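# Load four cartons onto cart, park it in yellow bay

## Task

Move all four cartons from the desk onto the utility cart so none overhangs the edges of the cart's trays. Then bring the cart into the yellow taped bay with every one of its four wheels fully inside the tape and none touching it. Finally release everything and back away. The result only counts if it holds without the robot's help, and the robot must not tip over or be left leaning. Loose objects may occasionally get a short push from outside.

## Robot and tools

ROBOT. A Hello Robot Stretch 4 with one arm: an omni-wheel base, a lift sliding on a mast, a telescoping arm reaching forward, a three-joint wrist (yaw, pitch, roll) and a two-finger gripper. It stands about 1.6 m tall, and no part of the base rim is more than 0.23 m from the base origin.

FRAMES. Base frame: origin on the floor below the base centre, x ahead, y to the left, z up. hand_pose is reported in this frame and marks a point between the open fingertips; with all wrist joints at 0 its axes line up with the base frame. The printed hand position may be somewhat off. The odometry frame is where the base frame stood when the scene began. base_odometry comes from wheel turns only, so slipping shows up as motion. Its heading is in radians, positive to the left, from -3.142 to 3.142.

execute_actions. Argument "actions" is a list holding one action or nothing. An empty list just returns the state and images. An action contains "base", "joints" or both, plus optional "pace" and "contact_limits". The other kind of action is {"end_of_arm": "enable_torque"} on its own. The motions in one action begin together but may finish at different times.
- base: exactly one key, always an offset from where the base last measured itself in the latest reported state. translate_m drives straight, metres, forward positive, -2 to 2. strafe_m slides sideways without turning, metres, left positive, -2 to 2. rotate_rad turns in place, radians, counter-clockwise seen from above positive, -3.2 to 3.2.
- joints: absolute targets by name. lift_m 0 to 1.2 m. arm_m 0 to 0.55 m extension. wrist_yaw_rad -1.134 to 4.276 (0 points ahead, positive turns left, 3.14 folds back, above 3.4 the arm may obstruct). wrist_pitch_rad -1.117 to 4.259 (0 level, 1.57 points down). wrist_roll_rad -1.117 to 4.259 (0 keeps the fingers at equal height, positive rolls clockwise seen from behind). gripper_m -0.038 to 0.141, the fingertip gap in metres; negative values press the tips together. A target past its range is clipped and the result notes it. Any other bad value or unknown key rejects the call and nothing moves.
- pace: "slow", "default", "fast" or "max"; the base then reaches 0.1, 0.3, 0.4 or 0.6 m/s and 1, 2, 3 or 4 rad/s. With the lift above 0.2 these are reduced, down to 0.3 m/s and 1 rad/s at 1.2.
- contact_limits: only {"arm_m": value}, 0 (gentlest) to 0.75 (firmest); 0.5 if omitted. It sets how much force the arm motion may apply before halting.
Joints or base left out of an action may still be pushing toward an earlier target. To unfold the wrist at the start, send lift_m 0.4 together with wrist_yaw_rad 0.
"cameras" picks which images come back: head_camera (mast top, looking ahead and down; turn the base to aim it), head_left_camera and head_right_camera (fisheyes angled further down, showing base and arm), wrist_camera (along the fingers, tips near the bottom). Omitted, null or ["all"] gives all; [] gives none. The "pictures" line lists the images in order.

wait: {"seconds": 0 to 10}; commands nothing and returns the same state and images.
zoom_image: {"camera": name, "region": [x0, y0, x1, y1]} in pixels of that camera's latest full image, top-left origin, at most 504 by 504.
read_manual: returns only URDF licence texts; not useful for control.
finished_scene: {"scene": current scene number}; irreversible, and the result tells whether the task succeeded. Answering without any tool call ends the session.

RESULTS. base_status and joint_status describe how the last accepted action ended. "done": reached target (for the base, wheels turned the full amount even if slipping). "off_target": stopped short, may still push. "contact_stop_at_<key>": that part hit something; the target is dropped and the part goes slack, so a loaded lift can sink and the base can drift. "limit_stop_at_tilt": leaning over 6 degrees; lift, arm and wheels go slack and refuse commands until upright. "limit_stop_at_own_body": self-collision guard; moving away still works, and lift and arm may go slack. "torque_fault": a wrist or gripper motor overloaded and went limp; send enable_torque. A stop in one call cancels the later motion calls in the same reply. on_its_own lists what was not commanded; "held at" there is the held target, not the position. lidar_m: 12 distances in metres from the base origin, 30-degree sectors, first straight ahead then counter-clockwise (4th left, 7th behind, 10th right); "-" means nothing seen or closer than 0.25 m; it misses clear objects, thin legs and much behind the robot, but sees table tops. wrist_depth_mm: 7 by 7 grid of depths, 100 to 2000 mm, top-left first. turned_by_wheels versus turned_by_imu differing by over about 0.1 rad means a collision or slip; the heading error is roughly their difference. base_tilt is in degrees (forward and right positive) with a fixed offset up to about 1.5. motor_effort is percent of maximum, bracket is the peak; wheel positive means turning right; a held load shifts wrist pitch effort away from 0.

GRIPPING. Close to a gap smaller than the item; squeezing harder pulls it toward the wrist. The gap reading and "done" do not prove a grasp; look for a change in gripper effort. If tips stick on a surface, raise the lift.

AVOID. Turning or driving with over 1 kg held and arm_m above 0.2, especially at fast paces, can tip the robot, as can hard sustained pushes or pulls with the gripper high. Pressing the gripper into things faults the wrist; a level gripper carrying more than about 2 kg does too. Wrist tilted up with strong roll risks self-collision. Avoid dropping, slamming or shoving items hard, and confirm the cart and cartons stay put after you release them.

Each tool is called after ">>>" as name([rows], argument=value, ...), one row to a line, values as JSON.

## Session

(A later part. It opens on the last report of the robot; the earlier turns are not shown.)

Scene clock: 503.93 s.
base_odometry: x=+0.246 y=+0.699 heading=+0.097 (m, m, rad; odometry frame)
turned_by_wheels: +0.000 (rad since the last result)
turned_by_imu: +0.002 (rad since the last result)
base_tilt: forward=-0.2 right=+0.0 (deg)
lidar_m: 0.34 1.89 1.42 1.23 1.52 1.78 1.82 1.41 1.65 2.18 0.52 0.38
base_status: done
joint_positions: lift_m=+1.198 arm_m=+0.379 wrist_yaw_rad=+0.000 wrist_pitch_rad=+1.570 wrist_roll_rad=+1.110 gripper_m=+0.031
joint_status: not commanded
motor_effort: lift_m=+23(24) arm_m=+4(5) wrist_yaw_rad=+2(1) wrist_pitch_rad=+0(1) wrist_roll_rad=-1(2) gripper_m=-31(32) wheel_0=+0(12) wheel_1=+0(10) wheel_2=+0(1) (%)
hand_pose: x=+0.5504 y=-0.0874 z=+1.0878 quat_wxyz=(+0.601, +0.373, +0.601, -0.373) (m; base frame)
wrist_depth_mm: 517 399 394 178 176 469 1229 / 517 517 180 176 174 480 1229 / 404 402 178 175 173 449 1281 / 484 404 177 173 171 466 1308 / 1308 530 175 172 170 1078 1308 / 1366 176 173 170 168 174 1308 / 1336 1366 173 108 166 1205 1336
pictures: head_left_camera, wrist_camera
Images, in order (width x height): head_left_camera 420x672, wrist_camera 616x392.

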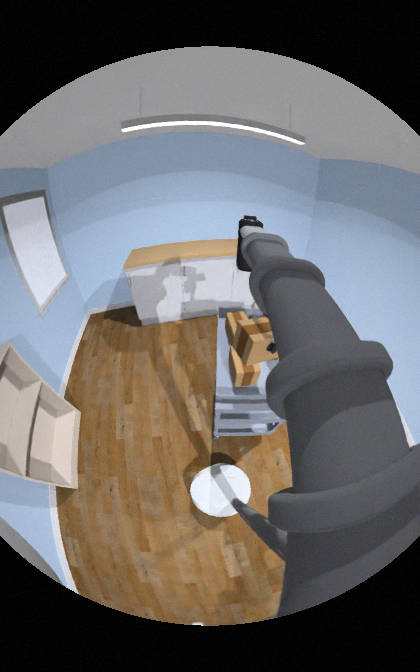

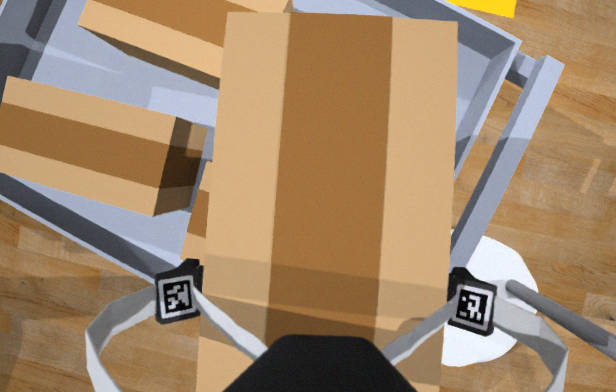

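>>> execute_actions([
  {"base":{"strafe_m":-0.03},"joints":{"arm_m":0.34,"wrist_roll_rad":1.4,"lift_m":1.08},"pace":"slow"},
], cameras=["wrist_camera"])

Scene clock: 518.27 s.
base_odometry: x=+0.249 y=+0.669 heading=+0.097 (m, m, rad; odometry frame)
turned_by_wheels: +0.000 (rad since the last result)
turned_by_imu: +0.002 (rad since the last result)
base_tilt: forward=-0.2 right=+0.0 (deg)
lidar_m: 0.35 0.42 1.49 1.25 1.56 1.81 1.40 1.39 1.65 2.16 2.16 0.37
base_status: done
joint_positions: lift_m=+1.081 arm_m=+0.341 wrist_yaw_rad=-0.001 wrist_pitch_rad=+1.572 wrist_roll_rad=+1.400 gripper_m=+0.031
joint_status: all done
motor_effort: lift_m=+8(22) arm_m=-3(5) wrist_yaw_rad=+5(5) wrist_pitch_rad=-6(6) wrist_roll_rad=+0(2) gripper_m=-28(33) wheel_0=+3(7) wheel_1=-3(9) wheel_2=+0(1) (%)
hand_pose: x=+0.5110 y=-0.0874 z=+0.9705 quat_wxyz=(+0.540, +0.455, +0.541, -0.456) (m; base frame)
wrist_depth_mm: 287 287 394 177 175 332 1118 / 290 296 179 176 174 342 1138 / 410 407 177 174 172 332 1160 / 345 413 176 173 171 338 1160 / 307 296 174 171 169 960 960 / 317 178 172 170 168 172 1160 / 394 298 172 109 166 1205 1182
pictures: wrist_camera
Images, in order (width x height): wrist_camera 616x392.

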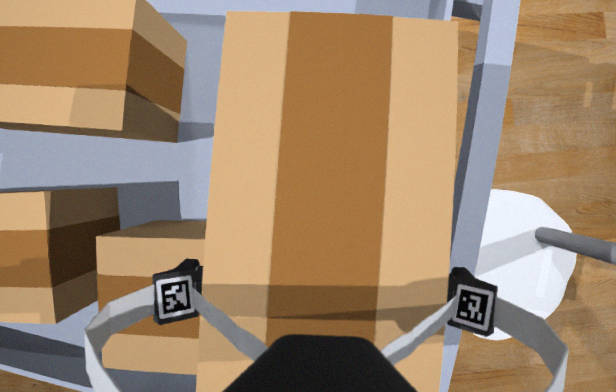

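>>> execute_actions([
  {"joints":{"lift_m":1.2}},
], cameras=["wrist_camera","head_camera"])

Scene clock: 524.23 s.
base_odometry: x=+0.249 y=+0.669 heading=+0.097 (m, m, rad; odometry frame)
turned_by_wheels: +0.000 (rad since the last result)
turned_by_imu: +0.001 (rad since the last result)
base_tilt: forward=-0.1 right=+0.2 (deg)
lidar_m: 0.33 0.39 1.47 1.28 1.56 1.83 1.81 1.39 1.67 2.17 2.16 0.34
base_status: not commanded
joint_positions: lift_m=+1.198 arm_m=+0.341 wrist_yaw_rad=+0.000 wrist_pitch_rad=+1.570 wrist_roll_rad=+1.400 gripper_m=+0.031
joint_status: all done
joint sent to its limit — the command would take lift_m past its upper limit, so that joint was sent only as far as its limit.
motor_effort: lift_m=+24(25) arm_m=-3(3) wrist_yaw_rad=+2(5) wrist_pitch_rad=+1(6) wrist_roll_rad=+0(0) gripper_m=-31(32) wheel_0=+2(3) wheel_1=-3(3) wheel_2=+0(0) (%)
hand_pose: x=+0.5118 y=-0.0874 z=+1.0877 quat_wxyz=(+0.541, +0.456, +0.541, -0.455) (m; base frame)
wrist_depth_mm: 402 455 413 178 177 1255 1255 / 402 402 399 176 174 1255 1255 / 525 452 178 175 173 1281 1255 / 413 504 177 173 172 1078 1281 / 413 415 175 172 169 1060 1098 / 535 177 173 170 168 172 1255 / 1366 1366 172 109 165 1308 1308
pictures: head_camera, wrist_camera
Images, in order (width x height): head_camera 420x560, wrist_camera 616x392.

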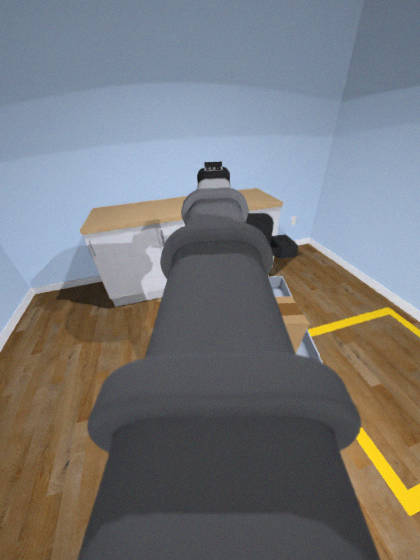

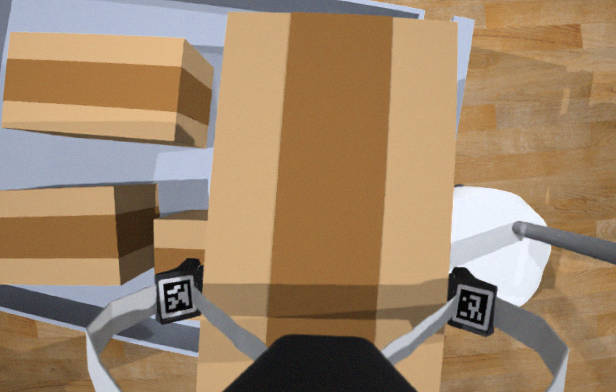

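>>> execute_actions([
  {"base":{"strafe_m":0.05},"joints":{"arm_m":0.35},"pace":"slow"},
], cameras=[])

>>> execute_actions([
  {"joints":{"lift_m":1.06},"pace":"slow"},
], cameras=["wrist_camera"])

Scene clock: 537.50 s.
base_odometry: x=+0.244 y=+0.719 heading=+0.097 (m, m, rad; odometry frame)
turned_by_wheels: +0.000 (rad since the last result)
turned_by_imu: +0.001 (rad since the last result)
base_tilt: forward=-0.3 right=+0.1 (deg)
lidar_m: 0.33 1.90 1.41 1.21 1.52 1.74 1.79 1.39 1.66 2.20 0.54 0.38
base_status: done
joint_positions: lift_m=+1.198 arm_m=+0.349 wrist_yaw_rad=+0.000 wrist_pitch_rad=+1.570 wrist_roll_rad=+1.400 gripper_m=+0.031
joint_status: all done
motor_effort: lift_m=+24(25) arm_m=+5(7) wrist_yaw_rad=+1(2) wrist_pitch_rad=+0(1) wrist_roll_rad=+0(1) gripper_m=-31(32) wheel_0=-4(4) wheel_1=+4(9) wheel_2=+0(0) (%)
hand_pose: x=+0.5203 y=-0.0874 z=+1.0877 quat_wxyz=(+0.541, +0.456, +0.541, -0.455) (m; base frame)
wrist_depth_mm: 397 394 394 179 176 1255 1255 / 404 402 397 177 174 1308 1255 / 525 525 178 175 173 1255 1255 / 410 410 177 174 171 1078 1281 / 492 530 175 172 170 1078 1078 / 1366 177 173 171 168 172 1308 / 1397 1366 172 108 166 1336 1281
pictures: none
No camera images: the call's "cameras" was empty. Leave "cameras" out to get every camera's image.

Scene clock: 539.27 s.
base_odometry: x=+0.244 y=+0.719 heading=+0.097 (m, m, rad; odometry frame)
turned_by_wheels: +0.000 (rad since the last result)
turned_by_imu: +0.001 (rad since the last result)
base_tilt: forward=-0.2 right=-0.1 (deg)
lidar_m: 0.34 1.90 1.41 1.21 1.52 1.76 1.41 1.38 1.67 2.21 0.53 0.37
base_status: not commanded
joint_positions: lift_m=+1.070 arm_m=+0.349 wrist_yaw_rad=-0.002 wrist_pitch_rad=+1.572 wrist_roll_rad=+1.401 gripper_m=+0.030
joint_status: lift_m contact_stop (moved -0.128 of -0.138)
on_its_own: lift_m is slack since a contact_stop (your +1.060 is given up)
motor_effort: lift_m=+14(25) arm_m=+5(5) wrist_yaw_rad=+8(8) wrist_pitch_rad=-7(9) wrist_roll_rad=-4(3) gripper_m=-23(32) wheel_0=-2(4) wheel_1=+3(4) wheel_2=+0(0) (%)
hand_pose: x=+0.5194 y=-0.0874 z=+0.9594 quat_wxyz=(+0.540, +0.456, +0.541, -0.457) (m; base frame)
wrist_depth_mm: 279 279 158 157 157 314 1138 / 370 347 159 158 158 314 1138 / 317 402 160 159 159 317 1138 / 286 282 161 160 160 319 1160 / 294 286 162 162 161 324 960 / 402 179 163 163 163 168 960 / 1229 362 164 109 143 1205 1182
pictures: wrist_camera
Images, in order (width x height): wrist_camera 616x392.

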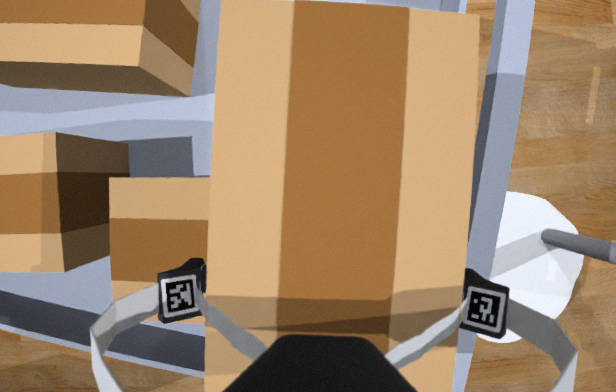

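>>> execute_actions([
  {"joints":{"lift_m":1.2}},
], cameras=[])

>>> execute_actions([
  {"joints":{"arm_m":0.1}},
], cameras=["head_camera","wrist_camera"])

Scene clock: 550.10 s.
base_odometry: x=+0.244 y=+0.719 heading=+0.097 (m, m, rad; odometry frame)
turned_by_wheels: +0.000 (rad since the last result)
turned_by_imu: +0.001 (rad since the last result)
base_tilt: forward=-0.2 right=+0.1 (deg)
lidar_m: 0.34 1.90 1.38 1.22 1.54 1.74 1.80 1.42 1.64 2.19 0.49 0.37
base_status: not commanded
joint_positions: lift_m=+1.198 arm_m=+0.349 wrist_yaw_rad=+0.000 wrist_pitch_rad=+1.570 wrist_roll_rad=+1.400 gripper_m=+0.031
joint_status: all done
joint sent to its limit — the command would take lift_m past its upper limit, so that joint was sent only as far as its limit.
motor_effort: lift_m=+25(27) arm_m=+5(5) wrist_yaw_rad=+2(6) wrist_pitch_rad=+1(4) wrist_roll_rad=-2(3) gripper_m=-30(31) wheel_0=-2(2) wheel_1=+3(3) wheel_2=+0(0) (%)
hand_pose: x=+0.5203 y=-0.0874 z=+1.0877 quat_wxyz=(+0.541, +0.456, +0.540, -0.455) (m; base frame)
wrist_depth_mm: 399 397 158 158 158 1255 1255 / 402 402 160 159 159 1229 1255 / 525 521 161 160 160 1255 1255 / 410 407 162 161 161 1098 1281 / 496 530 163 162 163 1098 1078 / 1366 178 163 163 163 168 1308 / 1366 1366 164 109 163 1336 -
pictures: none
No camera images: the call's "cameras" was empty. Leave "cameras" out to get every camera's image.

Scene clock: 551.97 s.
base_odometry: x=+0.244 y=+0.719 heading=+0.097 (m, m, rad; odometry frame)
turned_by_wheels: +0.000 (rad since the last result)
turned_by_imu: +0.001 (rad since the last result)
base_tilt: forward=-0.2 right=+0.1 (deg)
lidar_m: 0.25 1.87 1.41 1.21 1.50 1.76 1.81 1.38 1.67 2.21 0.50 0.25
base_status: not commanded
joint_positions: lift_m=+1.198 arm_m=+0.101 wrist_yaw_rad=+0.000 wrist_pitch_rad=+1.570 wrist_roll_rad=+1.400 gripper_m=+0.031
joint_status: all done
motor_effort: lift_m=+25(25) arm_m=-5(3) wrist_yaw_rad=+2(1) wrist_pitch_rad=+0(3) wrist_roll_rad=-2(3) gripper_m=-30(31) wheel_0=-3(2) wheel_1=+3(3) wheel_2=+0(0) (%)
hand_pose: x=+0.2719 y=-0.0874 z=+1.0877 quat_wxyz=(+0.541, +0.456, +0.541, -0.456) (m; base frame)
wrist_depth_mm: 512 517 159 158 158 1255 1229 / 521 521 160 159 159 1255 1255 / 410 521 160 160 160 1308 1255 / 410 492 161 161 161 1281 1281 / 530 530 163 163 162 699 960 / 1366 178 163 163 164 168 1336 / 1366 1366 164 109 164 1336 -
pictures: head_camera, wrist_camera
Images, in order (width x height): head_camera 420x560, wrist_camera 616x392.

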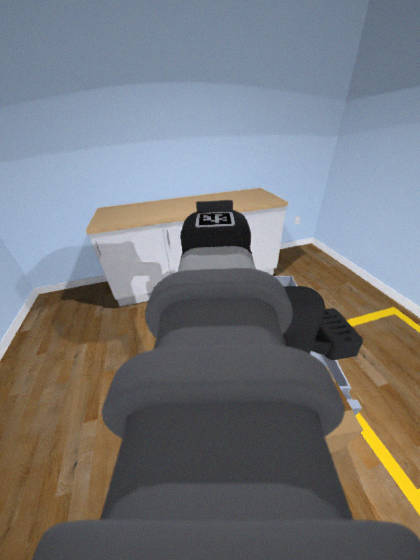

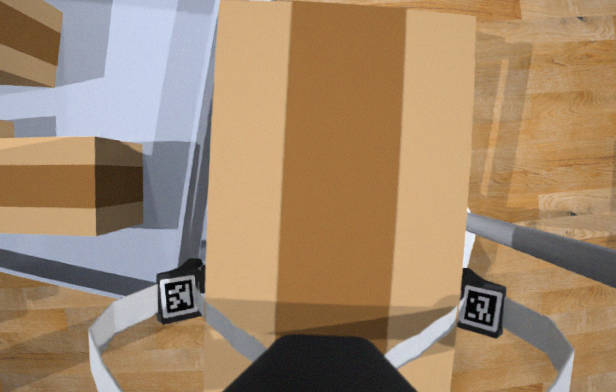

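>>> execute_actions([
  {"joints":{"arm_m":0.22}},
], cameras=[])

>>> execute_actions([
  {"joints":{"lift_m":1.08},"pace":"slow"},
], cameras=[])

>>> execute_actions([
  {"joints":{"arm_m":0.36},"pace":"slow"},
], cameras=["wrist_camera","head_right_camera"])

Scene clock: 576.10 s.
base_odometry: x=+0.244 y=+0.719 heading=+0.097 (m, m, rad; odometry frame)
turned_by_wheels: +0.000 (rad since the last result)
turned_by_imu: +0.001 (rad since the last result)
base_tilt: forward=-0.2 right=+0.1 (deg)
lidar_m: 0.30 1.90 1.42 1.24 1.53 1.74 1.81 1.39 1.67 2.20 0.53 0.33
base_status: not commanded
joint_positions: lift_m=+1.198 arm_m=+0.219 wrist_yaw_rad=+0.000 wrist_pitch_rad=+1.570 wrist_roll_rad=+1.400 gripper_m=+0.031
joint_status: all done
motor_effort: lift_m=+25(25) arm_m=+5(3) wrist_yaw_rad=+1(3) wrist_pitch_rad=+2(2) wrist_roll_rad=-2(2) gripper_m=-29(29) wheel_0=-2(2) wheel_1=+3(3) wheel_2=+0(0) (%)
hand_pose: x=+0.3905 y=-0.0874 z=+1.0877 quat_wxyz=(+0.541, +0.456, +0.541, -0.455) (m; base frame)
wrist_depth_mm: 397 500 159 158 158 1281 1281 / 439 517 160 159 159 1255 1281 / 462 521 161 160 160 1281 1255 / 421 410 162 161 161 1098 1281 / 521 413 163 162 163 1078 1281 / 1366 178 163 163 163 168 1281 / 1366 1366 164 109 163 1308 -
pictures: none
No camera images: the call's "cameras" was empty. Leave "cameras" out to get every camera's image.

Scene clock: 577.93 s.
base_odometry: x=+0.244 y=+0.719 heading=+0.097 (m, m, rad; odometry frame)
turned_by_wheels: +0.000 (rad since the last result)
turned_by_imu: +0.001 (rad since the last result)
base_tilt: forward=-0.1 right=+0.0 (deg)
lidar_m: 0.30 1.89 1.42 1.21 1.53 1.75 1.38 1.39 1.64 2.20 0.53 0.38
base_status: not commanded
joint_positions: lift_m=+1.080 arm_m=+0.219 wrist_yaw_rad=+0.000 wrist_pitch_rad=+1.570 wrist_roll_rad=+1.400 gripper_m=+0.031
joint_status: all done
motor_effort: lift_m=+15(25) arm_m=+4(4) wrist_yaw_rad=+1(1) wrist_pitch_rad=+1(2) wrist_roll_rad=-2(2) gripper_m=-29(30) wheel_0=-2(3) wheel_1=+3(3) wheel_2=+0(0) (%)
hand_pose: x=+0.3905 y=-0.0874 z=+0.9699 quat_wxyz=(+0.541, +0.456, +0.541, -0.455) (m; base frame)
wrist_depth_mm: 362 397 159 158 158 1138 1160 / 402 402 160 159 160 1160 1138 / 404 404 160 160 160 1138 1160 / 289 289 161 161 161 976 1160 / 291 290 162 162 162 960 1160 / 397 178 163 163 163 168 1182 / 1255 377 165 109 163 1182 -
pictures: none
No camera images: the call's "cameras" was empty. Leave "cameras" out to get every camera's image.

Scene clock: 580.60 s.
base_odometry: x=+0.244 y=+0.719 heading=+0.097 (m, m, rad; odometry frame)
turned_by_wheels: +0.000 (rad since the last result)
turned_by_imu: +0.001 (rad since the last result)
base_tilt: forward=-0.1 right=+0.1 (deg)
lidar_m: 0.35 1.87 1.42 1.21 1.52 1.78 1.42 1.40 1.66 2.20 0.51 0.38
base_status: not commanded
joint_positions: lift_m=+1.080 arm_m=+0.359 wrist_yaw_rad=+0.000 wrist_pitch_rad=+1.570 wrist_roll_rad=+1.400 gripper_m=+0.031
joint_status: all done
motor_effort: lift_m=+15(15) arm_m=+5(6) wrist_yaw_rad=+1(1) wrist_pitch_rad=+1(1) wrist_roll_rad=-2(2) gripper_m=-31(29) wheel_0=-2(2) wheel_1=+3(3) wheel_2=+0(0) (%)
hand_pose: x=+0.5304 y=-0.0874 z=+0.9699 quat_wxyz=(+0.541, +0.456, +0.541, -0.455) (m; base frame)
wrist_depth_mm: 283 281 159 158 159 317 1118 / 382 357 160 159 159 320 1160 / 304 402 160 160 160 322 1138 / 289 322 162 161 161 327 1160 / 293 289 163 162 162 329 960 / 397 178 163 163 163 168 976 / 1281 366 165 109 164 1160 -
pictures: head_right_camera, wrist_camera
Images, in order (width x height): head_right_camera 420x672, wrist_camera 616x392.

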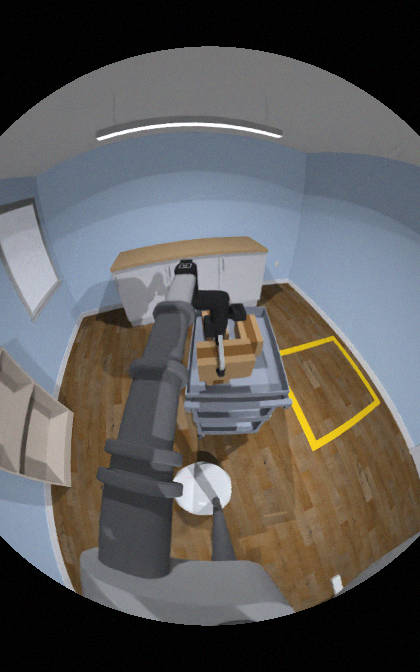

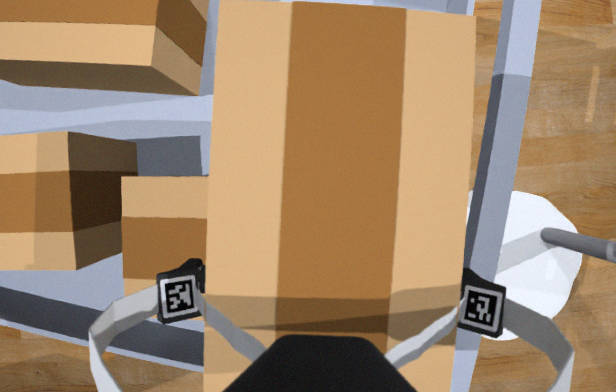

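>>> execute_actions([
  {"base":{"strafe_m":0.05},"pace":"slow"},
], cameras=[])

>>> execute_actions([
  {"joints":{"lift_m":1.01},"pace":"slow"},
], cameras=["wrist_camera","head_right_camera"])

Scene clock: 593.33 s.
base_odometry: x=+0.239 y=+0.768 heading=+0.097 (m, m, rad; odometry frame)
turned_by_wheels: +0.000 (rad since the last result)
turned_by_imu: +0.001 (rad since the last result)
base_tilt: forward=-0.2 right=-0.1 (deg)
lidar_m: 0.35 1.87 1.38 1.12 1.15 1.71 1.39 1.40 1.66 2.25 0.54 0.37
base_status: done
joint_positions: lift_m=+1.080 arm_m=+0.359 wrist_yaw_rad=+0.000 wrist_pitch_rad=+1.570 wrist_roll_rad=+1.400 gripper_m=+0.031
joint_status: not commanded
motor_effort: lift_m=+15(15) arm_m=+4(5) wrist_yaw_rad=+1(1) wrist_pitch_rad=+1(1) wrist_roll_rad=-2(2) gripper_m=-30(30) wheel_0=-3(9) wheel_1=+3(2) wheel_2=+0(1) (%)
hand_pose: x=+0.5304 y=-0.0874 z=+0.9699 quat_wxyz=(+0.541, +0.456, +0.541, -0.455) (m; base frame)
wrist_depth_mm: 384 359 159 158 158 317 1138 / 286 399 160 159 159 322 1160 / 286 285 161 160 160 322 1160 / 289 287 162 161 161 327 1182 / 413 407 162 162 163 332 976 / 1229 178 163 163 163 169 976 / 1255 1255 164 109 164 1182 -
pictures: none
No camera images: the call's "cameras" was empty. Leave "cameras" out to get every camera's image.

Scene clock: 594.17 s.
base_odometry: x=+0.239 y=+0.768 heading=+0.097 (m, m, rad; odometry frame)
turned_by_wheels: +0.000 (rad since the last result)
turned_by_imu: +0.001 (rad since the last result)
base_tilt: forward=-0.1 right=-0.1 (deg)
lidar_m: 0.35 1.87 1.36 1.14 1.41 1.72 1.45 1.42 1.66 2.25 0.53 0.35
base_status: not commanded
joint_positions: lift_m=+1.066 arm_m=+0.359 wrist_yaw_rad=-0.001 wrist_pitch_rad=+1.572 wrist_roll_rad=+1.401 gripper_m=+0.030
joint_status: lift_m contact_stop (moved -0.014 of -0.070)
on_its_own: lift_m is slack since a contact_stop (your +1.010 is given up)
motor_effort: lift_m=+13(16) arm_m=+4(5) wrist_yaw_rad=+4(5) wrist_pitch_rad=-7(10) wrist_roll_rad=-3(4) gripper_m=-22(30) wheel_0=+1(2) wheel_1=+3(3) wheel_2=+0(0) (%)
hand_pose: x=+0.5295 y=-0.0874 z=+0.9562 quat_wxyz=(+0.540, +0.456, +0.541, -0.456) (m; base frame)
wrist_depth_mm: 382 353 154 153 153 309 1138 / 279 392 155 154 154 312 1160 / 281 279 157 156 155 314 1138 / 283 281 158 157 156 317 1160 / 407 402 159 158 158 320 946 / 1255 179 160 160 159 167 976 / 1229 1205 161 109 160 647 1182
pictures: head_right_camera, wrist_camera
Images, in order (width x height): head_right_camera 420x672, wrist_camera 616x392.

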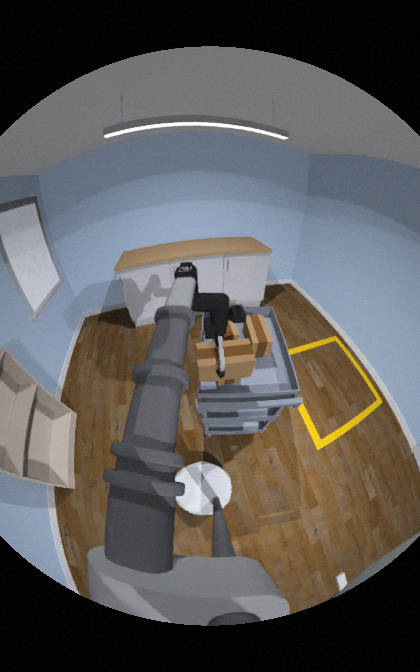

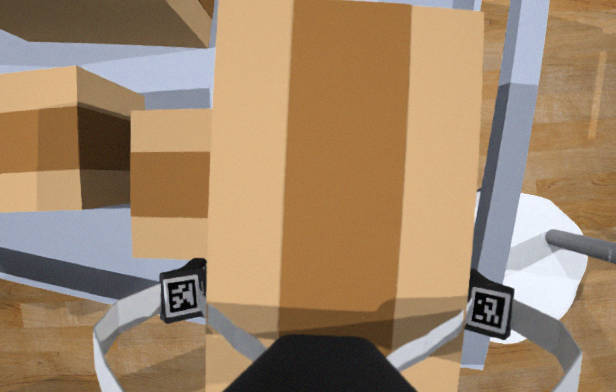

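>>> execute_actions([
  {"joints":{"lift_m":1.2}},
], cameras=[])

>>> execute_actions([
  {"base":{"translate_m":-0.15},"joints":{"arm_m":0.1,"wrist_roll_rad":3.0}},
], cameras=[])

>>> execute_actions([
  {"base":{"strafe_m":-1.1}},
], cameras=[])

>>> execute_actions([
  {"base":{"translate_m":1.05}},
], cameras=[])

>>> execute_actions([
  {"base":{"rotate_rad":1.53}},
], cameras=["head_camera"])

Scene clock: 605.80 s.
base_odometry: x=+0.239 y=+0.768 heading=+0.097 (m, m, rad; odometry frame)
turned_by_wheels: +0.000 (rad since the last result)
turned_by_imu: +0.001 (rad since the last result)
base_tilt: forward=-0.2 right=+0.1 (deg)
lidar_m: 0.35 1.90 1.38 1.15 1.47 1.72 1.81 1.42 1.69 2.22 0.49 0.36
base_status: not commanded
joint_positions: lift_m=+1.198 arm_m=+0.359 wrist_yaw_rad=+0.000 wrist_pitch_rad=+1.570 wrist_roll_rad=+1.400 gripper_m=+0.031
joint_status: all done
joint sent to its limit — the command would take lift_m past its upper limit, so that joint was sent only as far as its limit.
motor_effort: lift_m=+25(25) arm_m=+4(5) wrist_yaw_rad=+2(4) wrist_pitch_rad=+1(4) wrist_roll_rad=-3(3) gripper_m=-28(30) wheel_0=+1(1) wheel_1=+2(3) wheel_2=+0(0) (%)
hand_pose: x=+0.5303 y=-0.0874 z=+1.0877 quat_wxyz=(+0.541, +0.456, +0.540, -0.455) (m; base frame)
wrist_depth_mm: 397 397 154 154 154 433 1255 / 521 517 156 155 155 1281 1255 / 404 404 157 156 156 1281 1281 / 410 433 158 157 158 1098 1281 / 1336 530 159 158 159 1078 1078 / 1397 178 160 160 160 169 1308 / 1336 1336 161 109 140 1336 1308
pictures: none
No camera images: the call's "cameras" was empty. Leave "cameras" out to get every camera's image.

Scene clock: 607.70 s.
base_odometry: x=+0.090 y=+0.754 heading=+0.097 (m, m, rad; odometry frame)
turned_by_wheels: +0.000 (rad since the last result)
turned_by_imu: +0.001 (rad since the last result)
base_tilt: forward=-0.2 right=+0.1 (deg)
lidar_m: 0.50 2.01 1.34 1.13 1.40 1.67 1.64 1.27 1.50 2.29 2.28 0.53
base_status: done
joint_positions: lift_m=+1.198 arm_m=+0.101 wrist_yaw_rad=+0.000 wrist_pitch_rad=+1.569 wrist_roll_rad=+3.000 gripper_m=+0.031
joint_status: all done
motor_effort: lift_m=+25(25) arm_m=-5(4) wrist_yaw_rad=+2(1) wrist_pitch_rad=+3(5) wrist_roll_rad=+0(6) gripper_m=-29(28) wheel_0=-2(6) wheel_1=-2(7) wheel_2=+0(12) (%)
hand_pose: x=+0.2721 y=-0.0874 z=+1.0877 quat_wxyz=(+0.050, +0.706, +0.050, -0.705) (m; base frame)
wrist_depth_mm: 1336 1336 154 154 154 1255 1255 / 1336 1336 156 155 155 1281 1229 / 1366 1336 156 156 156 1281 1255 / 1336 1336 158 157 158 1281 1281 / 1366 1336 159 159 158 1308 1281 / 1366 178 160 160 160 168 1308 / 1336 854 161 109 140 1255 -
pictures: none
No camera images: the call's "cameras" was empty. Leave "cameras" out to get every camera's image.

Scene clock: 612.70 s.
base_odometry: x=+0.196 y=-0.341 heading=+0.096 (m, m, rad; odometry frame)
turned_by_wheels: +0.000 (rad since the last result)
turned_by_imu: +0.000 (rad since the last result)
base_tilt: forward=+0.0 right=-0.1 (deg)
lidar_m: 2.34 0.93 0.82 2.25 2.51 1.16 1.06 1.75 1.42 1.21 1.23 1.42
base_status: done
joint_positions: lift_m=+1.198 arm_m=+0.101 wrist_yaw_rad=+0.000 wrist_pitch_rad=+1.569 wrist_roll_rad=+3.000 gripper_m=+0.031
joint_status: not commanded
motor_effort: lift_m=+24(25) arm_m=-4(4) wrist_yaw_rad=+2(3) wrist_pitch_rad=+2(4) wrist_roll_rad=+0(1) gripper_m=-27(30) wheel_0=+1(12) wheel_1=-2(9) wheel_2=+0(1) (%)
hand_pose: x=+0.2722 y=-0.0874 z=+1.0878 quat_wxyz=(+0.050, +0.706, +0.050, -0.705) (m; base frame)
wrist_depth_mm: 1366 1308 155 154 154 1255 1255 / 1336 1336 156 155 155 1281 1281 / 1366 1336 157 156 157 1255 1255 / 1336 1336 158 158 158 1255 1281 / 1336 1336 159 158 159 1281 1281 / 1336 178 160 160 160 169 1281 / 1366 1336 161 109 140 1308 -
pictures: none
No camera images: the call's "cameras" was empty. Leave "cameras" out to get every camera's image.

Scene clock: 617.70 s.
base_odometry: x=+1.241 y=-0.240 heading=+0.097 (m, m, rad; odometry frame)
turned_by_wheels: +0.000 (rad since the last result)
turned_by_imu: -0.001 (rad since the last result)
base_tilt: forward=-0.2 right=+0.0 (deg)
lidar_m: 1.83 1.27 1.48 0.62 0.66 2.56 2.98 1.93 1.10 0.92 0.94 1.08
base_status: done
joint_positions: lift_m=+1.198 arm_m=+0.101 wrist_yaw_rad=+0.000 wrist_pitch_rad=+1.569 wrist_roll_rad=+3.000 gripper_m=+0.031
joint_status: not commanded
motor_effort: lift_m=+24(24) arm_m=-4(4) wrist_yaw_rad=+1(2) wrist_pitch_rad=+3(4) wrist_roll_rad=-1(0) gripper_m=-31(30) wheel_0=+2(6) wheel_1=+3(8) wheel_2=-1(13) (%)
hand_pose: x=+0.2722 y=-0.0874 z=+1.0878 quat_wxyz=(+0.050, +0.706, +0.050, -0.705) (m; base frame)
wrist_depth_mm: 1182 1281 155 154 154 1229 1255 / 1160 1336 156 155 155 1255 1255 / 1138 1366 157 156 156 1255 1281 / 1118 1336 158 157 158 1281 1281 / 1098 1336 159 159 159 1308 1308 / 1060 179 160 160 160 168 1281 / 1025 1336 161 109 140 1281 1308
pictures: none
No camera images: the call's "cameras" was empty. Leave "cameras" out to get every camera's image.

Scene clock: 620.50 s.
base_odometry: x=+1.241 y=-0.240 heading=+1.626 (m, m, rad; odometry frame)
turned_by_wheels: +1.529 (rad since the last result)
turned_by_imu: +1.574 (rad since the last result)
base_tilt: forward=-0.3 right=-0.1 (deg)
lidar_m: 0.63 0.67 2.37 2.03 2.01 1.12 0.93 0.91 1.08 1.85 1.30 1.48
base_status: done
joint_positions: lift_m=+1.198 arm_m=+0.101 wrist_yaw_rad=+0.000 wrist_pitch_rad=+1.569 wrist_roll_rad=+3.000 gripper_m=+0.031
joint_status: not commanded
motor_effort: lift_m=+23(24) arm_m=-4(4) wrist_yaw_rad=+1(1) wrist_pitch_rad=+3(4) wrist_roll_rad=+0(1) gripper_m=-31(29) wheel_0=-4(6) wheel_1=-4(8) wheel_2=-5(8) (%)
hand_pose: x=+0.2722 y=-0.0874 z=+1.0878 quat_wxyz=(+0.050, +0.706, +0.050, -0.705) (m; base frame)
wrist_depth_mm: 1336 1308 154 154 154 1281 1255 / 1336 1336 156 155 155 1255 1255 / 1336 1336 157 156 156 1281 1255 / 1336 1308 158 157 158 1255 1281 / 1366 1336 159 158 159 1281 1281 / 1336 177 160 160 160 168 1281 / 1397 1366 161 109 140 1160 1281
pictures: head_camera
Images, in order (width x height): head_camera 420x560.

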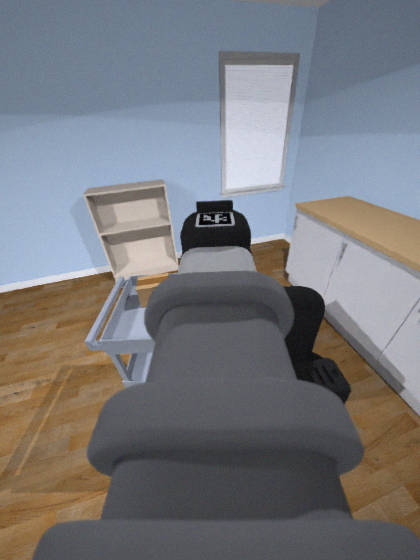

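>>> execute_actions([
  {"base":{"translate_m":0.25},"joints":{"arm_m":0.3}},
], cameras=["wrist_camera","head_right_camera"])

Scene clock: 628.10 s.
base_odometry: x=+1.227 y=+0.010 heading=+1.626 (m, m, rad; odometry frame)
turned_by_wheels: +0.000 (rad since the last result)
turned_by_imu: +0.002 (rad since the last result)
base_tilt: forward=-0.1 right=+0.0 (deg)
lidar_m: 0.32 0.39 0.56 2.05 2.42 1.42 1.17 1.16 1.33 1.21 1.22 0.32
base_status: done
joint_positions: lift_m=+1.198 arm_m=+0.299 wrist_yaw_rad=+0.000 wrist_pitch_rad=+1.569 wrist_roll_rad=+3.000 gripper_m=+0.031
joint_status: all done
motor_effort: lift_m=+23(24) arm_m=+4(5) wrist_yaw_rad=+1(2) wrist_pitch_rad=+3(6) wrist_roll_rad=+0(0) gripper_m=-31(28) wheel_0=+2(7) wheel_1=+3(6) wheel_2=-2(12) (%)
hand_pose: x=+0.4707 y=-0.0874 z=+1.0878 quat_wxyz=(+0.050, +0.706, +0.050, -0.705) (m; base frame)
wrist_depth_mm: 1336 1308 154 154 154 1255 1229 / 1336 1308 156 155 155 1255 1255 / 1308 1308 157 156 156 1255 1255 / 1336 1336 158 157 157 508 1281 / 1366 1366 159 158 158 508 512 / 1366 178 160 160 160 169 394 / 1366 1366 161 109 140 399 -
pictures: head_right_camera, wrist_camera
Images, in order (width x height): head_right_camera 420x672, wrist_camera 616x392.

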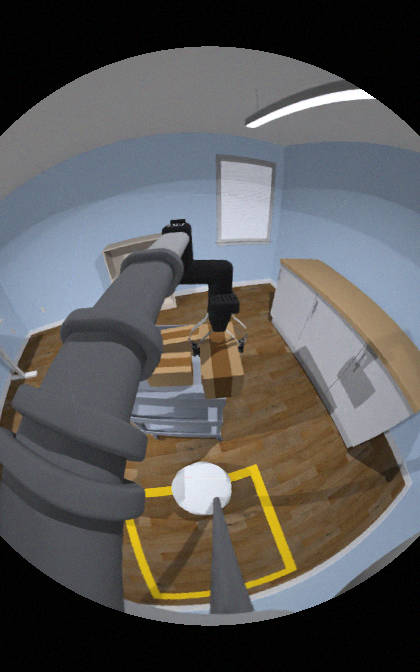

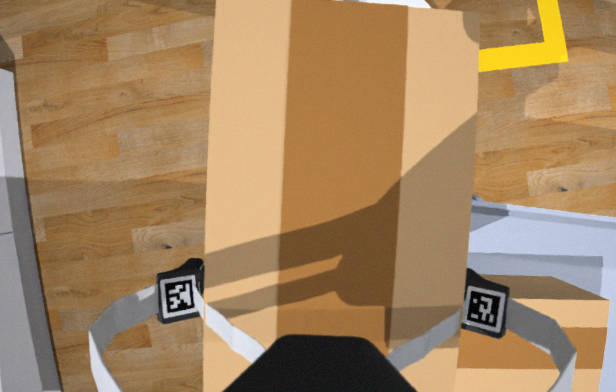

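>>> execute_actions([
  {"joints":{"arm_m":0.43,"lift_m":1.12},"pace":"slow"},
], cameras=["wrist_camera","head_right_camera"])

Scene clock: 635.87 s.
base_odometry: x=+1.227 y=+0.010 heading=+1.626 (m, m, rad; odometry frame)
turned_by_wheels: +0.000 (rad since the last result)
turned_by_imu: +0.002 (rad since the last result)
base_tilt: forward=+0.0 right=+0.1 (deg)
lidar_m: 0.38 0.41 0.55 2.10 2.43 1.38 1.17 1.14 1.36 1.21 1.23 0.41
base_status: not commanded
joint_positions: lift_m=+1.120 arm_m=+0.429 wrist_yaw_rad=+0.000 wrist_pitch_rad=+1.569 wrist_roll_rad=+3.000 gripper_m=+0.031
joint_status: all done
motor_effort: lift_m=+15(24) arm_m=+5(5) wrist_yaw_rad=+1(0) wrist_pitch_rad=+3(3) wrist_roll_rad=+0(0) gripper_m=-31(29) wheel_0=+2(2) wheel_1=+3(3) wheel_2=-2(2) (%)
hand_pose: x=+0.6006 y=-0.0874 z=+1.0099 quat_wxyz=(+0.050, +0.706, +0.050, -0.705) (m; base frame)
wrist_depth_mm: 1255 1229 154 154 154 1205 1182 / 1255 1229 156 155 155 362 427 / 1281 1229 157 156 156 433 430 / 1255 1229 158 157 158 315 314 / 1281 1255 159 158 158 317 317 / 1255 179 160 160 160 168 319 / 1281 1255 161 109 140 345 -
pictures: head_right_camera, wrist_camera
Images, in order (width x height): head_right_camera 420x672, wrist_camera 616x392.

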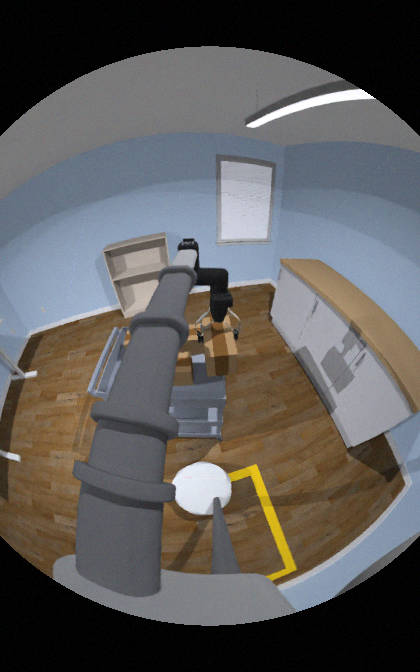

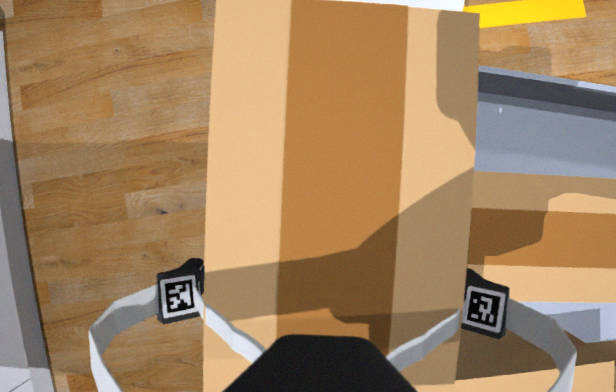

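>>> execute_actions([
  {"joints":{"lift_m":1.02},"pace":"slow"},
], cameras=["wrist_camera","head_right_camera"])

Scene clock: 641.23 s.
base_odometry: x=+1.227 y=+0.010 heading=+1.626 (m, m, rad; odometry frame)
turned_by_wheels: +0.000 (rad since the last result)
turned_by_imu: +0.002 (rad since the last result)
base_tilt: forward=-0.3 right=+0.1 (deg)
lidar_m: 0.36 0.40 0.54 2.08 2.43 1.40 1.18 1.16 1.34 1.17 1.21 0.44
base_status: not commanded
joint_positions: lift_m=+1.021 arm_m=+0.429 wrist_yaw_rad=-0.001 wrist_pitch_rad=+1.571 wrist_roll_rad=+3.000 gripper_m=+0.031
joint_status: all done
motor_effort: lift_m=+10(15) arm_m=+5(4) wrist_yaw_rad=+4(5) wrist_pitch_rad=-1(3) wrist_roll_rad=+0(0) gripper_m=-25(29) wheel_0=+2(2) wheel_1=+3(3) wheel_2=-2(2) (%)
hand_pose: x=+0.6000 y=-0.0874 z=+0.9104 quat_wxyz=(+0.050, +0.705, +0.050, -0.705) (m; base frame)
wrist_depth_mm: 1160 1160 155 155 156 266 290 / 1160 1160 156 156 156 329 332 / 1160 1182 157 156 157 334 336 / 1160 1160 158 158 158 234 221 / 1205 1160 159 159 159 243 222 / 1182 177 159 159 160 168 223 / 1205 1205 161 109 140 340 -
pictures: head_right_camera, wrist_camera
Images, in order (width x height): head_right_camera 420x672, wrist_camera 616x392.

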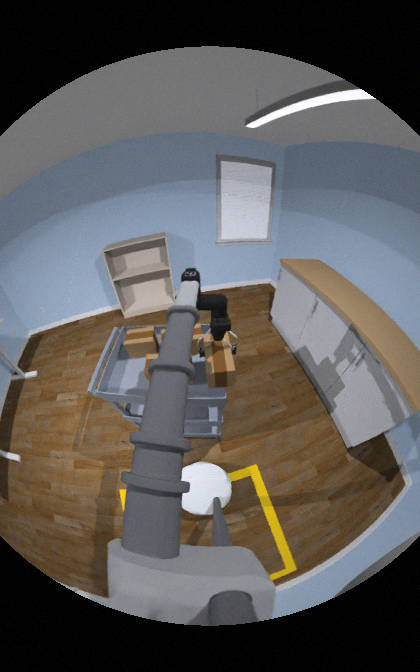

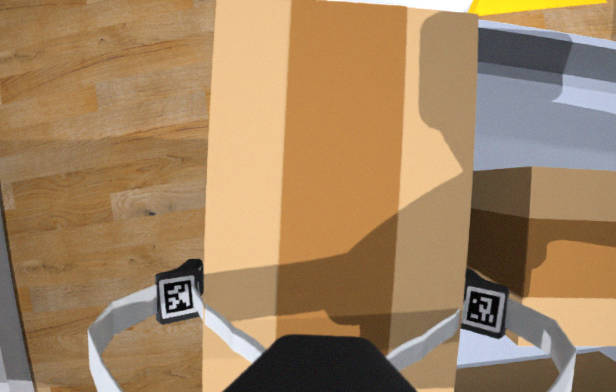

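>>> execute_actions([
  {"joints":{"gripper_m":0.11},"pace":"slow"},
], cameras=[])

>>> execute_actions([
  {"joints":{"lift_m":1.18},"pace":"slow"},
], cameras=["wrist_camera","head_right_camera"])

Scene clock: 651.27 s.
base_odometry: x=+1.227 y=+0.010 heading=+1.626 (m, m, rad; odometry frame)
turned_by_wheels: +0.000 (rad since the last result)
turned_by_imu: +0.002 (rad since the last result)
base_tilt: forward=-0.2 right=-0.1 (deg)
lidar_m: 0.38 0.40 0.55 2.08 2.43 1.41 1.16 1.15 1.36 1.22 1.21 0.42
base_status: not commanded
joint_positions: lift_m=+1.021 arm_m=+0.429 wrist_yaw_rad=+0.000 wrist_pitch_rad=+1.570 wrist_roll_rad=+3.000 gripper_m=+0.110
joint_status: all done
motor_effort: lift_m=+6(10) arm_m=+5(5) wrist_yaw_rad=+1(6) wrist_pitch_rad=+0(13) wrist_roll_rad=-2(3) gripper_m=-2(27) wheel_0=+3(3) wheel_1=+3(3) wheel_2=+0(2) (%)
hand_pose: x=+0.6003 y=-0.0874 z=+0.9107 quat_wxyz=(+0.050, +0.706, +0.050, -0.705) (m; base frame)
wrist_depth_mm: 1138 1138 160 163 168 286 1078 / 1160 1138 162 164 169 338 338 / 1182 1160 163 165 171 342 340 / 1182 1160 164 167 174 235 227 / 1160 1182 166 168 175 229 228 / 1205 1182 167 170 175 196 229 / 1182 1182 168 108 179 340 338
pictures: none
No camera images: the call's "cameras" was empty. Leave "cameras" out to get every camera's image.

Scene clock: 653.37 s.
base_odometry: x=+1.227 y=+0.010 heading=+1.626 (m, m, rad; odometry frame)
turned_by_wheels: +0.000 (rad since the last result)
turned_by_imu: +0.000 (rad since the last result)
base_tilt: forward=-0.3 right=+0.0 (deg)
lidar_m: 0.37 0.38 0.56 2.08 2.45 1.43 1.17 1.18 1.31 1.22 1.20 0.40
base_status: not commanded
joint_positions: lift_m=+1.180 arm_m=+0.429 wrist_yaw_rad=+0.000 wrist_pitch_rad=+1.570 wrist_roll_rad=+3.000 gripper_m=+0.110
joint_status: all done
motor_effort: lift_m=+22(23) arm_m=+3(5) wrist_yaw_rad=+0(4) wrist_pitch_rad=+1(11) wrist_roll_rad=-1(0) gripper_m=-1(6) wheel_0=+2(3) wheel_1=+2(3) wheel_2=+0(0) (%)
hand_pose: x=+0.6006 y=-0.0874 z=+1.0693 quat_wxyz=(+0.050, +0.706, +0.050, -0.705) (m; base frame)
wrist_depth_mm: 1308 1308 1255 1255 1060 1229 1229 / 1308 1308 1308 1205 480 1255 1255 / 1336 1308 1308 496 389 492 484 / 1308 1308 1336 504 389 375 375 / 1366 1336 1308 504 387 377 375 / 1336 1336 1281 504 392 418 496 / 1336 1366 1336 109 387 382 377
pictures: head_right_camera, wrist_camera
Images, in order (width x height): head_right_camera 420x672, wrist_camera 616x392.

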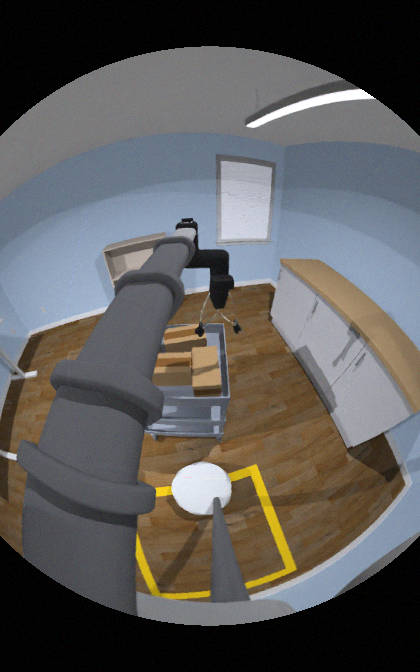

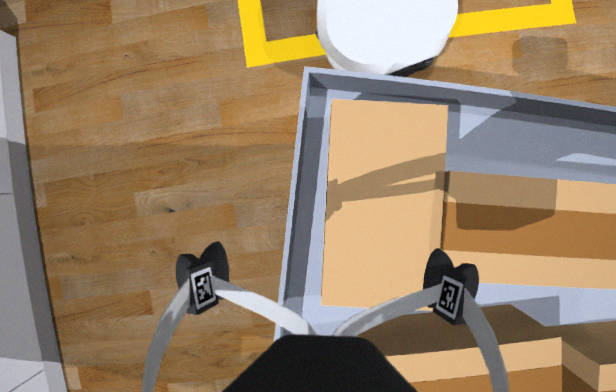

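>>> execute_actions([
  {"base":{"translate_m":-0.5},"joints":{"arm_m":0.0,"lift_m":0.7,"wrist_pitch_rad":0,"wrist_roll_rad":0,"gripper_m":0.1}},
], cameras=["head_camera","head_left_camera"])

Scene clock: 663.17 s.
base_odometry: x=+1.255 y=-0.489 heading=+1.626 (m, m, rad; odometry frame)
turned_by_wheels: +0.000 (rad since the last result)
turned_by_imu: +0.003 (rad since the last result)
base_tilt: forward=-0.1 right=+0.1 (deg)
lidar_m: 0.87 0.92 2.33 2.07 1.48 0.84 0.70 0.69 0.80 1.34 1.39 1.58
base_status: done
joint_positions: lift_m=+0.700 arm_m=+0.001 wrist_yaw_rad=+0.000 wrist_pitch_rad=+0.002 wrist_roll_rad=+0.000 gripper_m=+0.100
joint_status: all done
motor_effort: lift_m=+13(21) arm_m=-5(6) wrist_yaw_rad=+2(0) wrist_pitch_rad=-6(12) wrist_roll_rad=-2(7) gripper_m=-1(1) wheel_0=-3(8) wheel_1=-2(9) wheel_2=+2(12) (%)
hand_pose: x=+0.4602 y=-0.0875 z=+0.8779 quat_wxyz=(+1.000, +0.000, +0.001, +0.000) (m; base frame)
wrist_depth_mm: - - - - - - - / - - - - - - - / - - - - - - - / - 946 778 759 - 1863 1397 / 691 691 683 691 - 1708 1397 / - 1160 1078 1098 - 1661 1366 / 768 866 946 109 1921 1756 1366
pictures: head_camera, head_left_camera
Images, in order (width x height): head_camera 420x560, head_left_camera 420x672.

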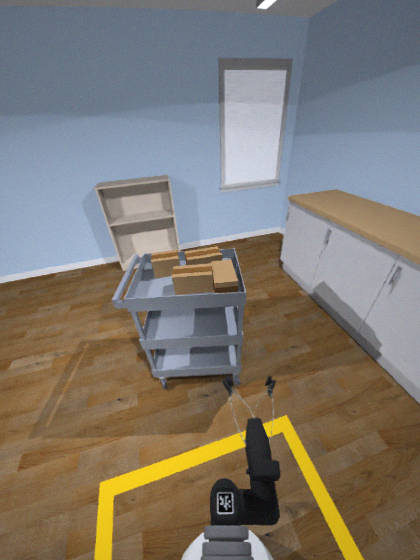

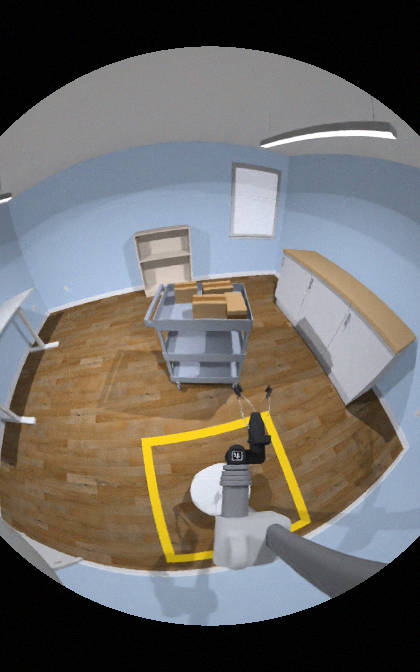

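>>> execute_actions([
  {"base":{"translate_m":0.3},"joints":{"lift_m":0.45,"gripper_m":0.14}},
], cameras=["wrist_camera"])

Scene clock: 670.87 s.
base_odometry: x=+1.238 y=-0.190 heading=+1.626 (m, m, rad; odometry frame)
turned_by_wheels: +0.000 (rad since the last result)
turned_by_imu: +0.001 (rad since the last result)
base_tilt: forward=-0.2 right=+0.1 (deg)
lidar_m: 0.58 0.62 2.37 2.03 2.10 1.16 0.98 0.98 1.11 1.86 1.29 1.48
base_status: done
joint_positions: lift_m=+0.450 arm_m=+0.001 wrist_yaw_rad=+0.000 wrist_pitch_rad=+0.002 wrist_roll_rad=+0.000 gripper_m=+0.140
joint_status: all done
motor_effort: lift_m=+13(13) arm_m=-4(4) wrist_yaw_rad=+2(2) wrist_pitch_rad=-6(6) wrist_roll_rad=-2(2) gripper_m=-2(1) wheel_0=+4(8) wheel_1=+2(11) wheel_2=-3(12) (%)
hand_pose: x=+0.4602 y=-0.0874 z=+0.6279 quat_wxyz=(+1.000, +0.000, +0.001, +0.000) (m; base frame)
wrist_depth_mm: 370 368 368 368 - - 1983 / 382 389 394 392 - - 1983 / - - - - - 1661 1281 / - - - - - 1661 1281 / 788 842 831 842 - 1618 1281 / 392 387 389 392 1618 211 1281 / 394 394 392 109 1336 1336 1336
pictures: wrist_camera
Images, in order (width x height): wrist_camera 616x392.

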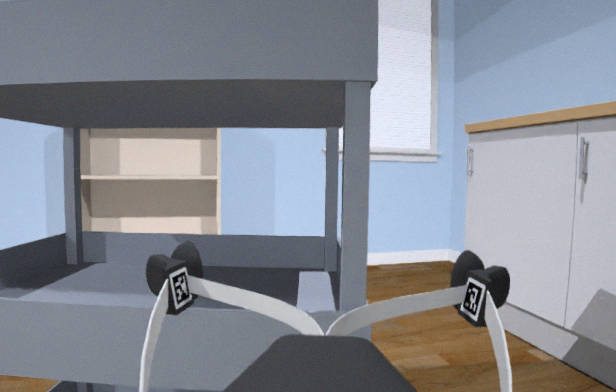

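>>> execute_actions([
  {"joints":{"lift_m":0.48,"arm_m":0.19},"pace":"slow"},
], cameras=["wrist_camera"])

Scene clock: 678.60 s.
base_odometry: x=+1.238 y=-0.190 heading=+1.626 (m, m, rad; odometry frame)
turned_by_wheels: +0.000 (rad since the last result)
turned_by_imu: +0.002 (rad since the last result)
base_tilt: forward=-0.2 right=+0.1 (deg)
lidar_m: 0.55 0.62 2.37 2.06 2.08 1.18 0.98 0.96 1.12 1.89 1.28 1.44
base_status: not commanded
joint_positions: lift_m=+0.480 arm_m=+0.189 wrist_yaw_rad=+0.000 wrist_pitch_rad=+0.002 wrist_roll_rad=+0.000 gripper_m=+0.140
joint_status: all done
motor_effort: lift_m=+22(22) arm_m=+4(5) wrist_yaw_rad=+2(2) wrist_pitch_rad=-6(6) wrist_roll_rad=-2(3) gripper_m=+0(0) wheel_0=+4(4) wheel_1=+2(2) wheel_2=-3(2) (%)
hand_pose: x=+0.6486 y=-0.0874 z=+0.6571 quat_wxyz=(+1.000, +0.000, +0.001, +0.000) (m; base frame)
wrist_depth_mm: 187 187 186 187 186 - 1863 / 259 266 268 268 195 - 1863 / 1863 - - - 197 - 1229 / - - - - 199 1618 1229 / - - - - 201 1499 1229 / 627 597 564 621 202 211 1229 / 469 459 492 109 1308 1366 1255
pictures: wrist_camera
Images, in order (width x height): wrist_camera 616x392.

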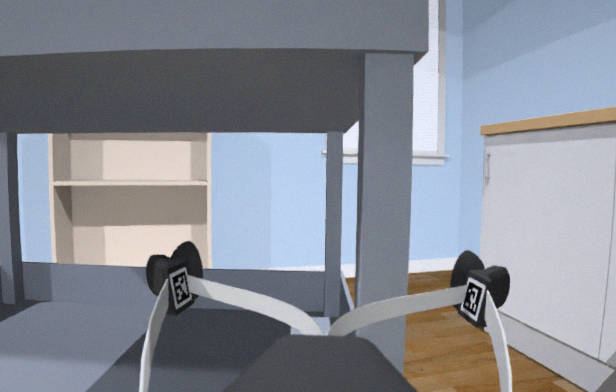

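>>> execute_actions([
  {"joints":{"arm_m":0.25},"pace":"slow"},
], cameras=[])

>>> execute_actions([
  {"joints":{"gripper_m":-0.01}},
], cameras=["wrist_camera"])

>>> execute_actions([
  {"base":{"translate_m":-0.4},"pace":"slow"},
], cameras=["head_camera"])

Scene clock: 685.30 s.
base_odometry: x=+1.238 y=-0.190 heading=+1.626 (m, m, rad; odometry frame)
turned_by_wheels: +0.000 (rad since the last result)
turned_by_imu: +0.001 (rad since the last result)
base_tilt: forward=-0.1 right=+0.0 (deg)
lidar_m: 0.61 0.62 2.34 2.07 2.10 1.20 0.96 0.99 1.12 1.94 1.26 1.48
base_status: not commanded
joint_positions: lift_m=+0.480 arm_m=+0.249 wrist_yaw_rad=-0.004 wrist_pitch_rad=+0.002 wrist_roll_rad=+0.000 gripper_m=+0.140
joint_status: all done
on_its_own: wrist_yaw_rad is at rest, and its effort (+14) is outside its rest range (-13 to +13)
motor_effort: lift_m=+22(22) arm_m=+5(8) wrist_yaw_rad=+14(18) wrist_pitch_rad=-6(6) wrist_roll_rad=-3(2) gripper_m=+0(1) wheel_0=+3(4) wheel_1=+2(2) wheel_2=-2(2) (%)
hand_pose: x=+0.7080 y=-0.0887 z=+0.6571 quat_wxyz=(+1.000, +0.000, +0.001, -0.002) (m; base frame)
wrist_depth_mm: 166 164 167 167 160 - 1863 / 259 267 272 271 164 - 1863 / 1756 - - - 166 - 1229 / 1983 - - - 167 - 1205 / 1921 - - - 169 1499 1205 / 597 597 569 597 170 194 1205 / 469 459 496 109 172 1336 1255
pictures: none
No camera images: the call's "cameras" was empty. Leave "cameras" out to get every camera's image.

Scene clock: 687.73 s.
base_odometry: x=+1.238 y=-0.190 heading=+1.626 (m, m, rad; odometry frame)
turned_by_wheels: +0.000 (rad since the last result)
turned_by_imu: +0.000 (rad since the last result)
base_tilt: forward=-0.1 right=+0.0 (deg)
lidar_m: 0.61 0.61 2.35 2.03 2.12 1.19 0.98 1.00 1.13 1.91 1.28 1.47
base_status: not commanded
joint_positions: lift_m=+0.480 arm_m=+0.249 wrist_yaw_rad=-0.002 wrist_pitch_rad=+0.003 wrist_roll_rad=+0.000 gripper_m=-0.010
joint_status: all done
motor_effort: lift_m=+22(22) arm_m=+4(5) wrist_yaw_rad=+7(23) wrist_pitch_rad=-7(7) wrist_roll_rad=-2(3) gripper_m=-11(10) wheel_0=-1(3) wheel_1=+0(1) wheel_2=-2(2) (%)
hand_pose: x=+0.7085 y=-0.0880 z=+0.6571 quat_wxyz=(+1.000, +0.000, +0.001, -0.001) (m; base frame)
wrist_depth_mm: 167 164 167 154 - - 1863 / 260 268 272 156 - - 1921 / 1756 - - 158 - - 1205 / 1983 - - 160 - - 1182 / 1863 - - 161 - 1576 1182 / 603 609 182 163 184 1537 1229 / 466 455 466 109 1464 1308 1281
pictures: wrist_camera
Images, in order (width x height): wrist_camera 616x392.

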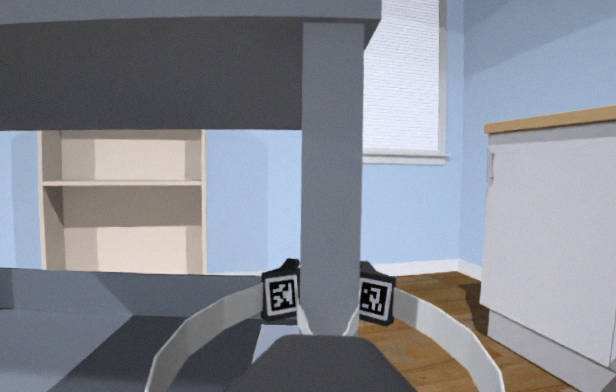

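Scene clock: 693.03 s.
base_odometry: x=+1.260 y=-0.589 heading=+1.626 (m, m, rad; odometry frame)
turned_by_wheels: +0.000 (rad since the last result)
turned_by_imu: +0.005 (rad since the last result)
base_tilt: forward=-0.2 right=+0.0 (deg)
lidar_m: 0.62 0.84 2.28 2.02 1.29 0.70 0.60 0.59 0.66 1.17 1.45 0.93
base_status: done
joint_positions: lift_m=+0.480 arm_m=+0.250 wrist_yaw_rad=+0.003 wrist_pitch_rad=+0.002 wrist_roll_rad=+0.000 gripper_m=-0.010
joint_status: not commanded
motor_effort: lift_m=+22(22) arm_m=+2(4) wrist_yaw_rad=-7(21) wrist_pitch_rad=-6(7) wrist_roll_rad=-1(2) gripper_m=-12(11) wheel_0=-1(5) wheel_1=-3(7) wheel_2=+6(14) (%)
hand_pose: x=+0.7092 y=-0.0866 z=+0.6572 quat_wxyz=(+1.000, +0.000, +0.001, +0.002) (m; base frame)
wrist_depth_mm: 276 226 193 165 201 - - / 298 266 271 170 262 521 - / - - 831 172 - 1537 1336 / - - - 173 - 1618 1336 / - - 854 175 - 1618 1336 / 591 640 184 176 185 1499 1336 / 459 455 469 109 504 421 1336
pictures: head_camera
Images, in order (width x height): head_camera 420x560.

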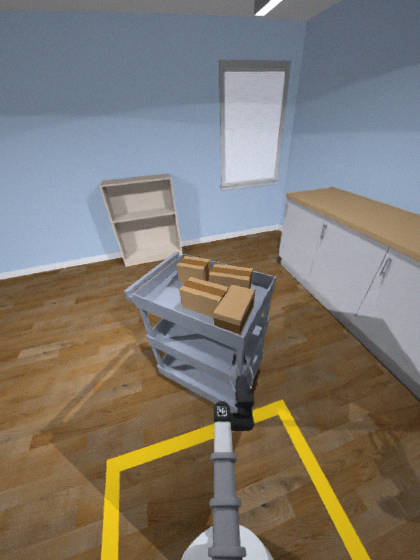

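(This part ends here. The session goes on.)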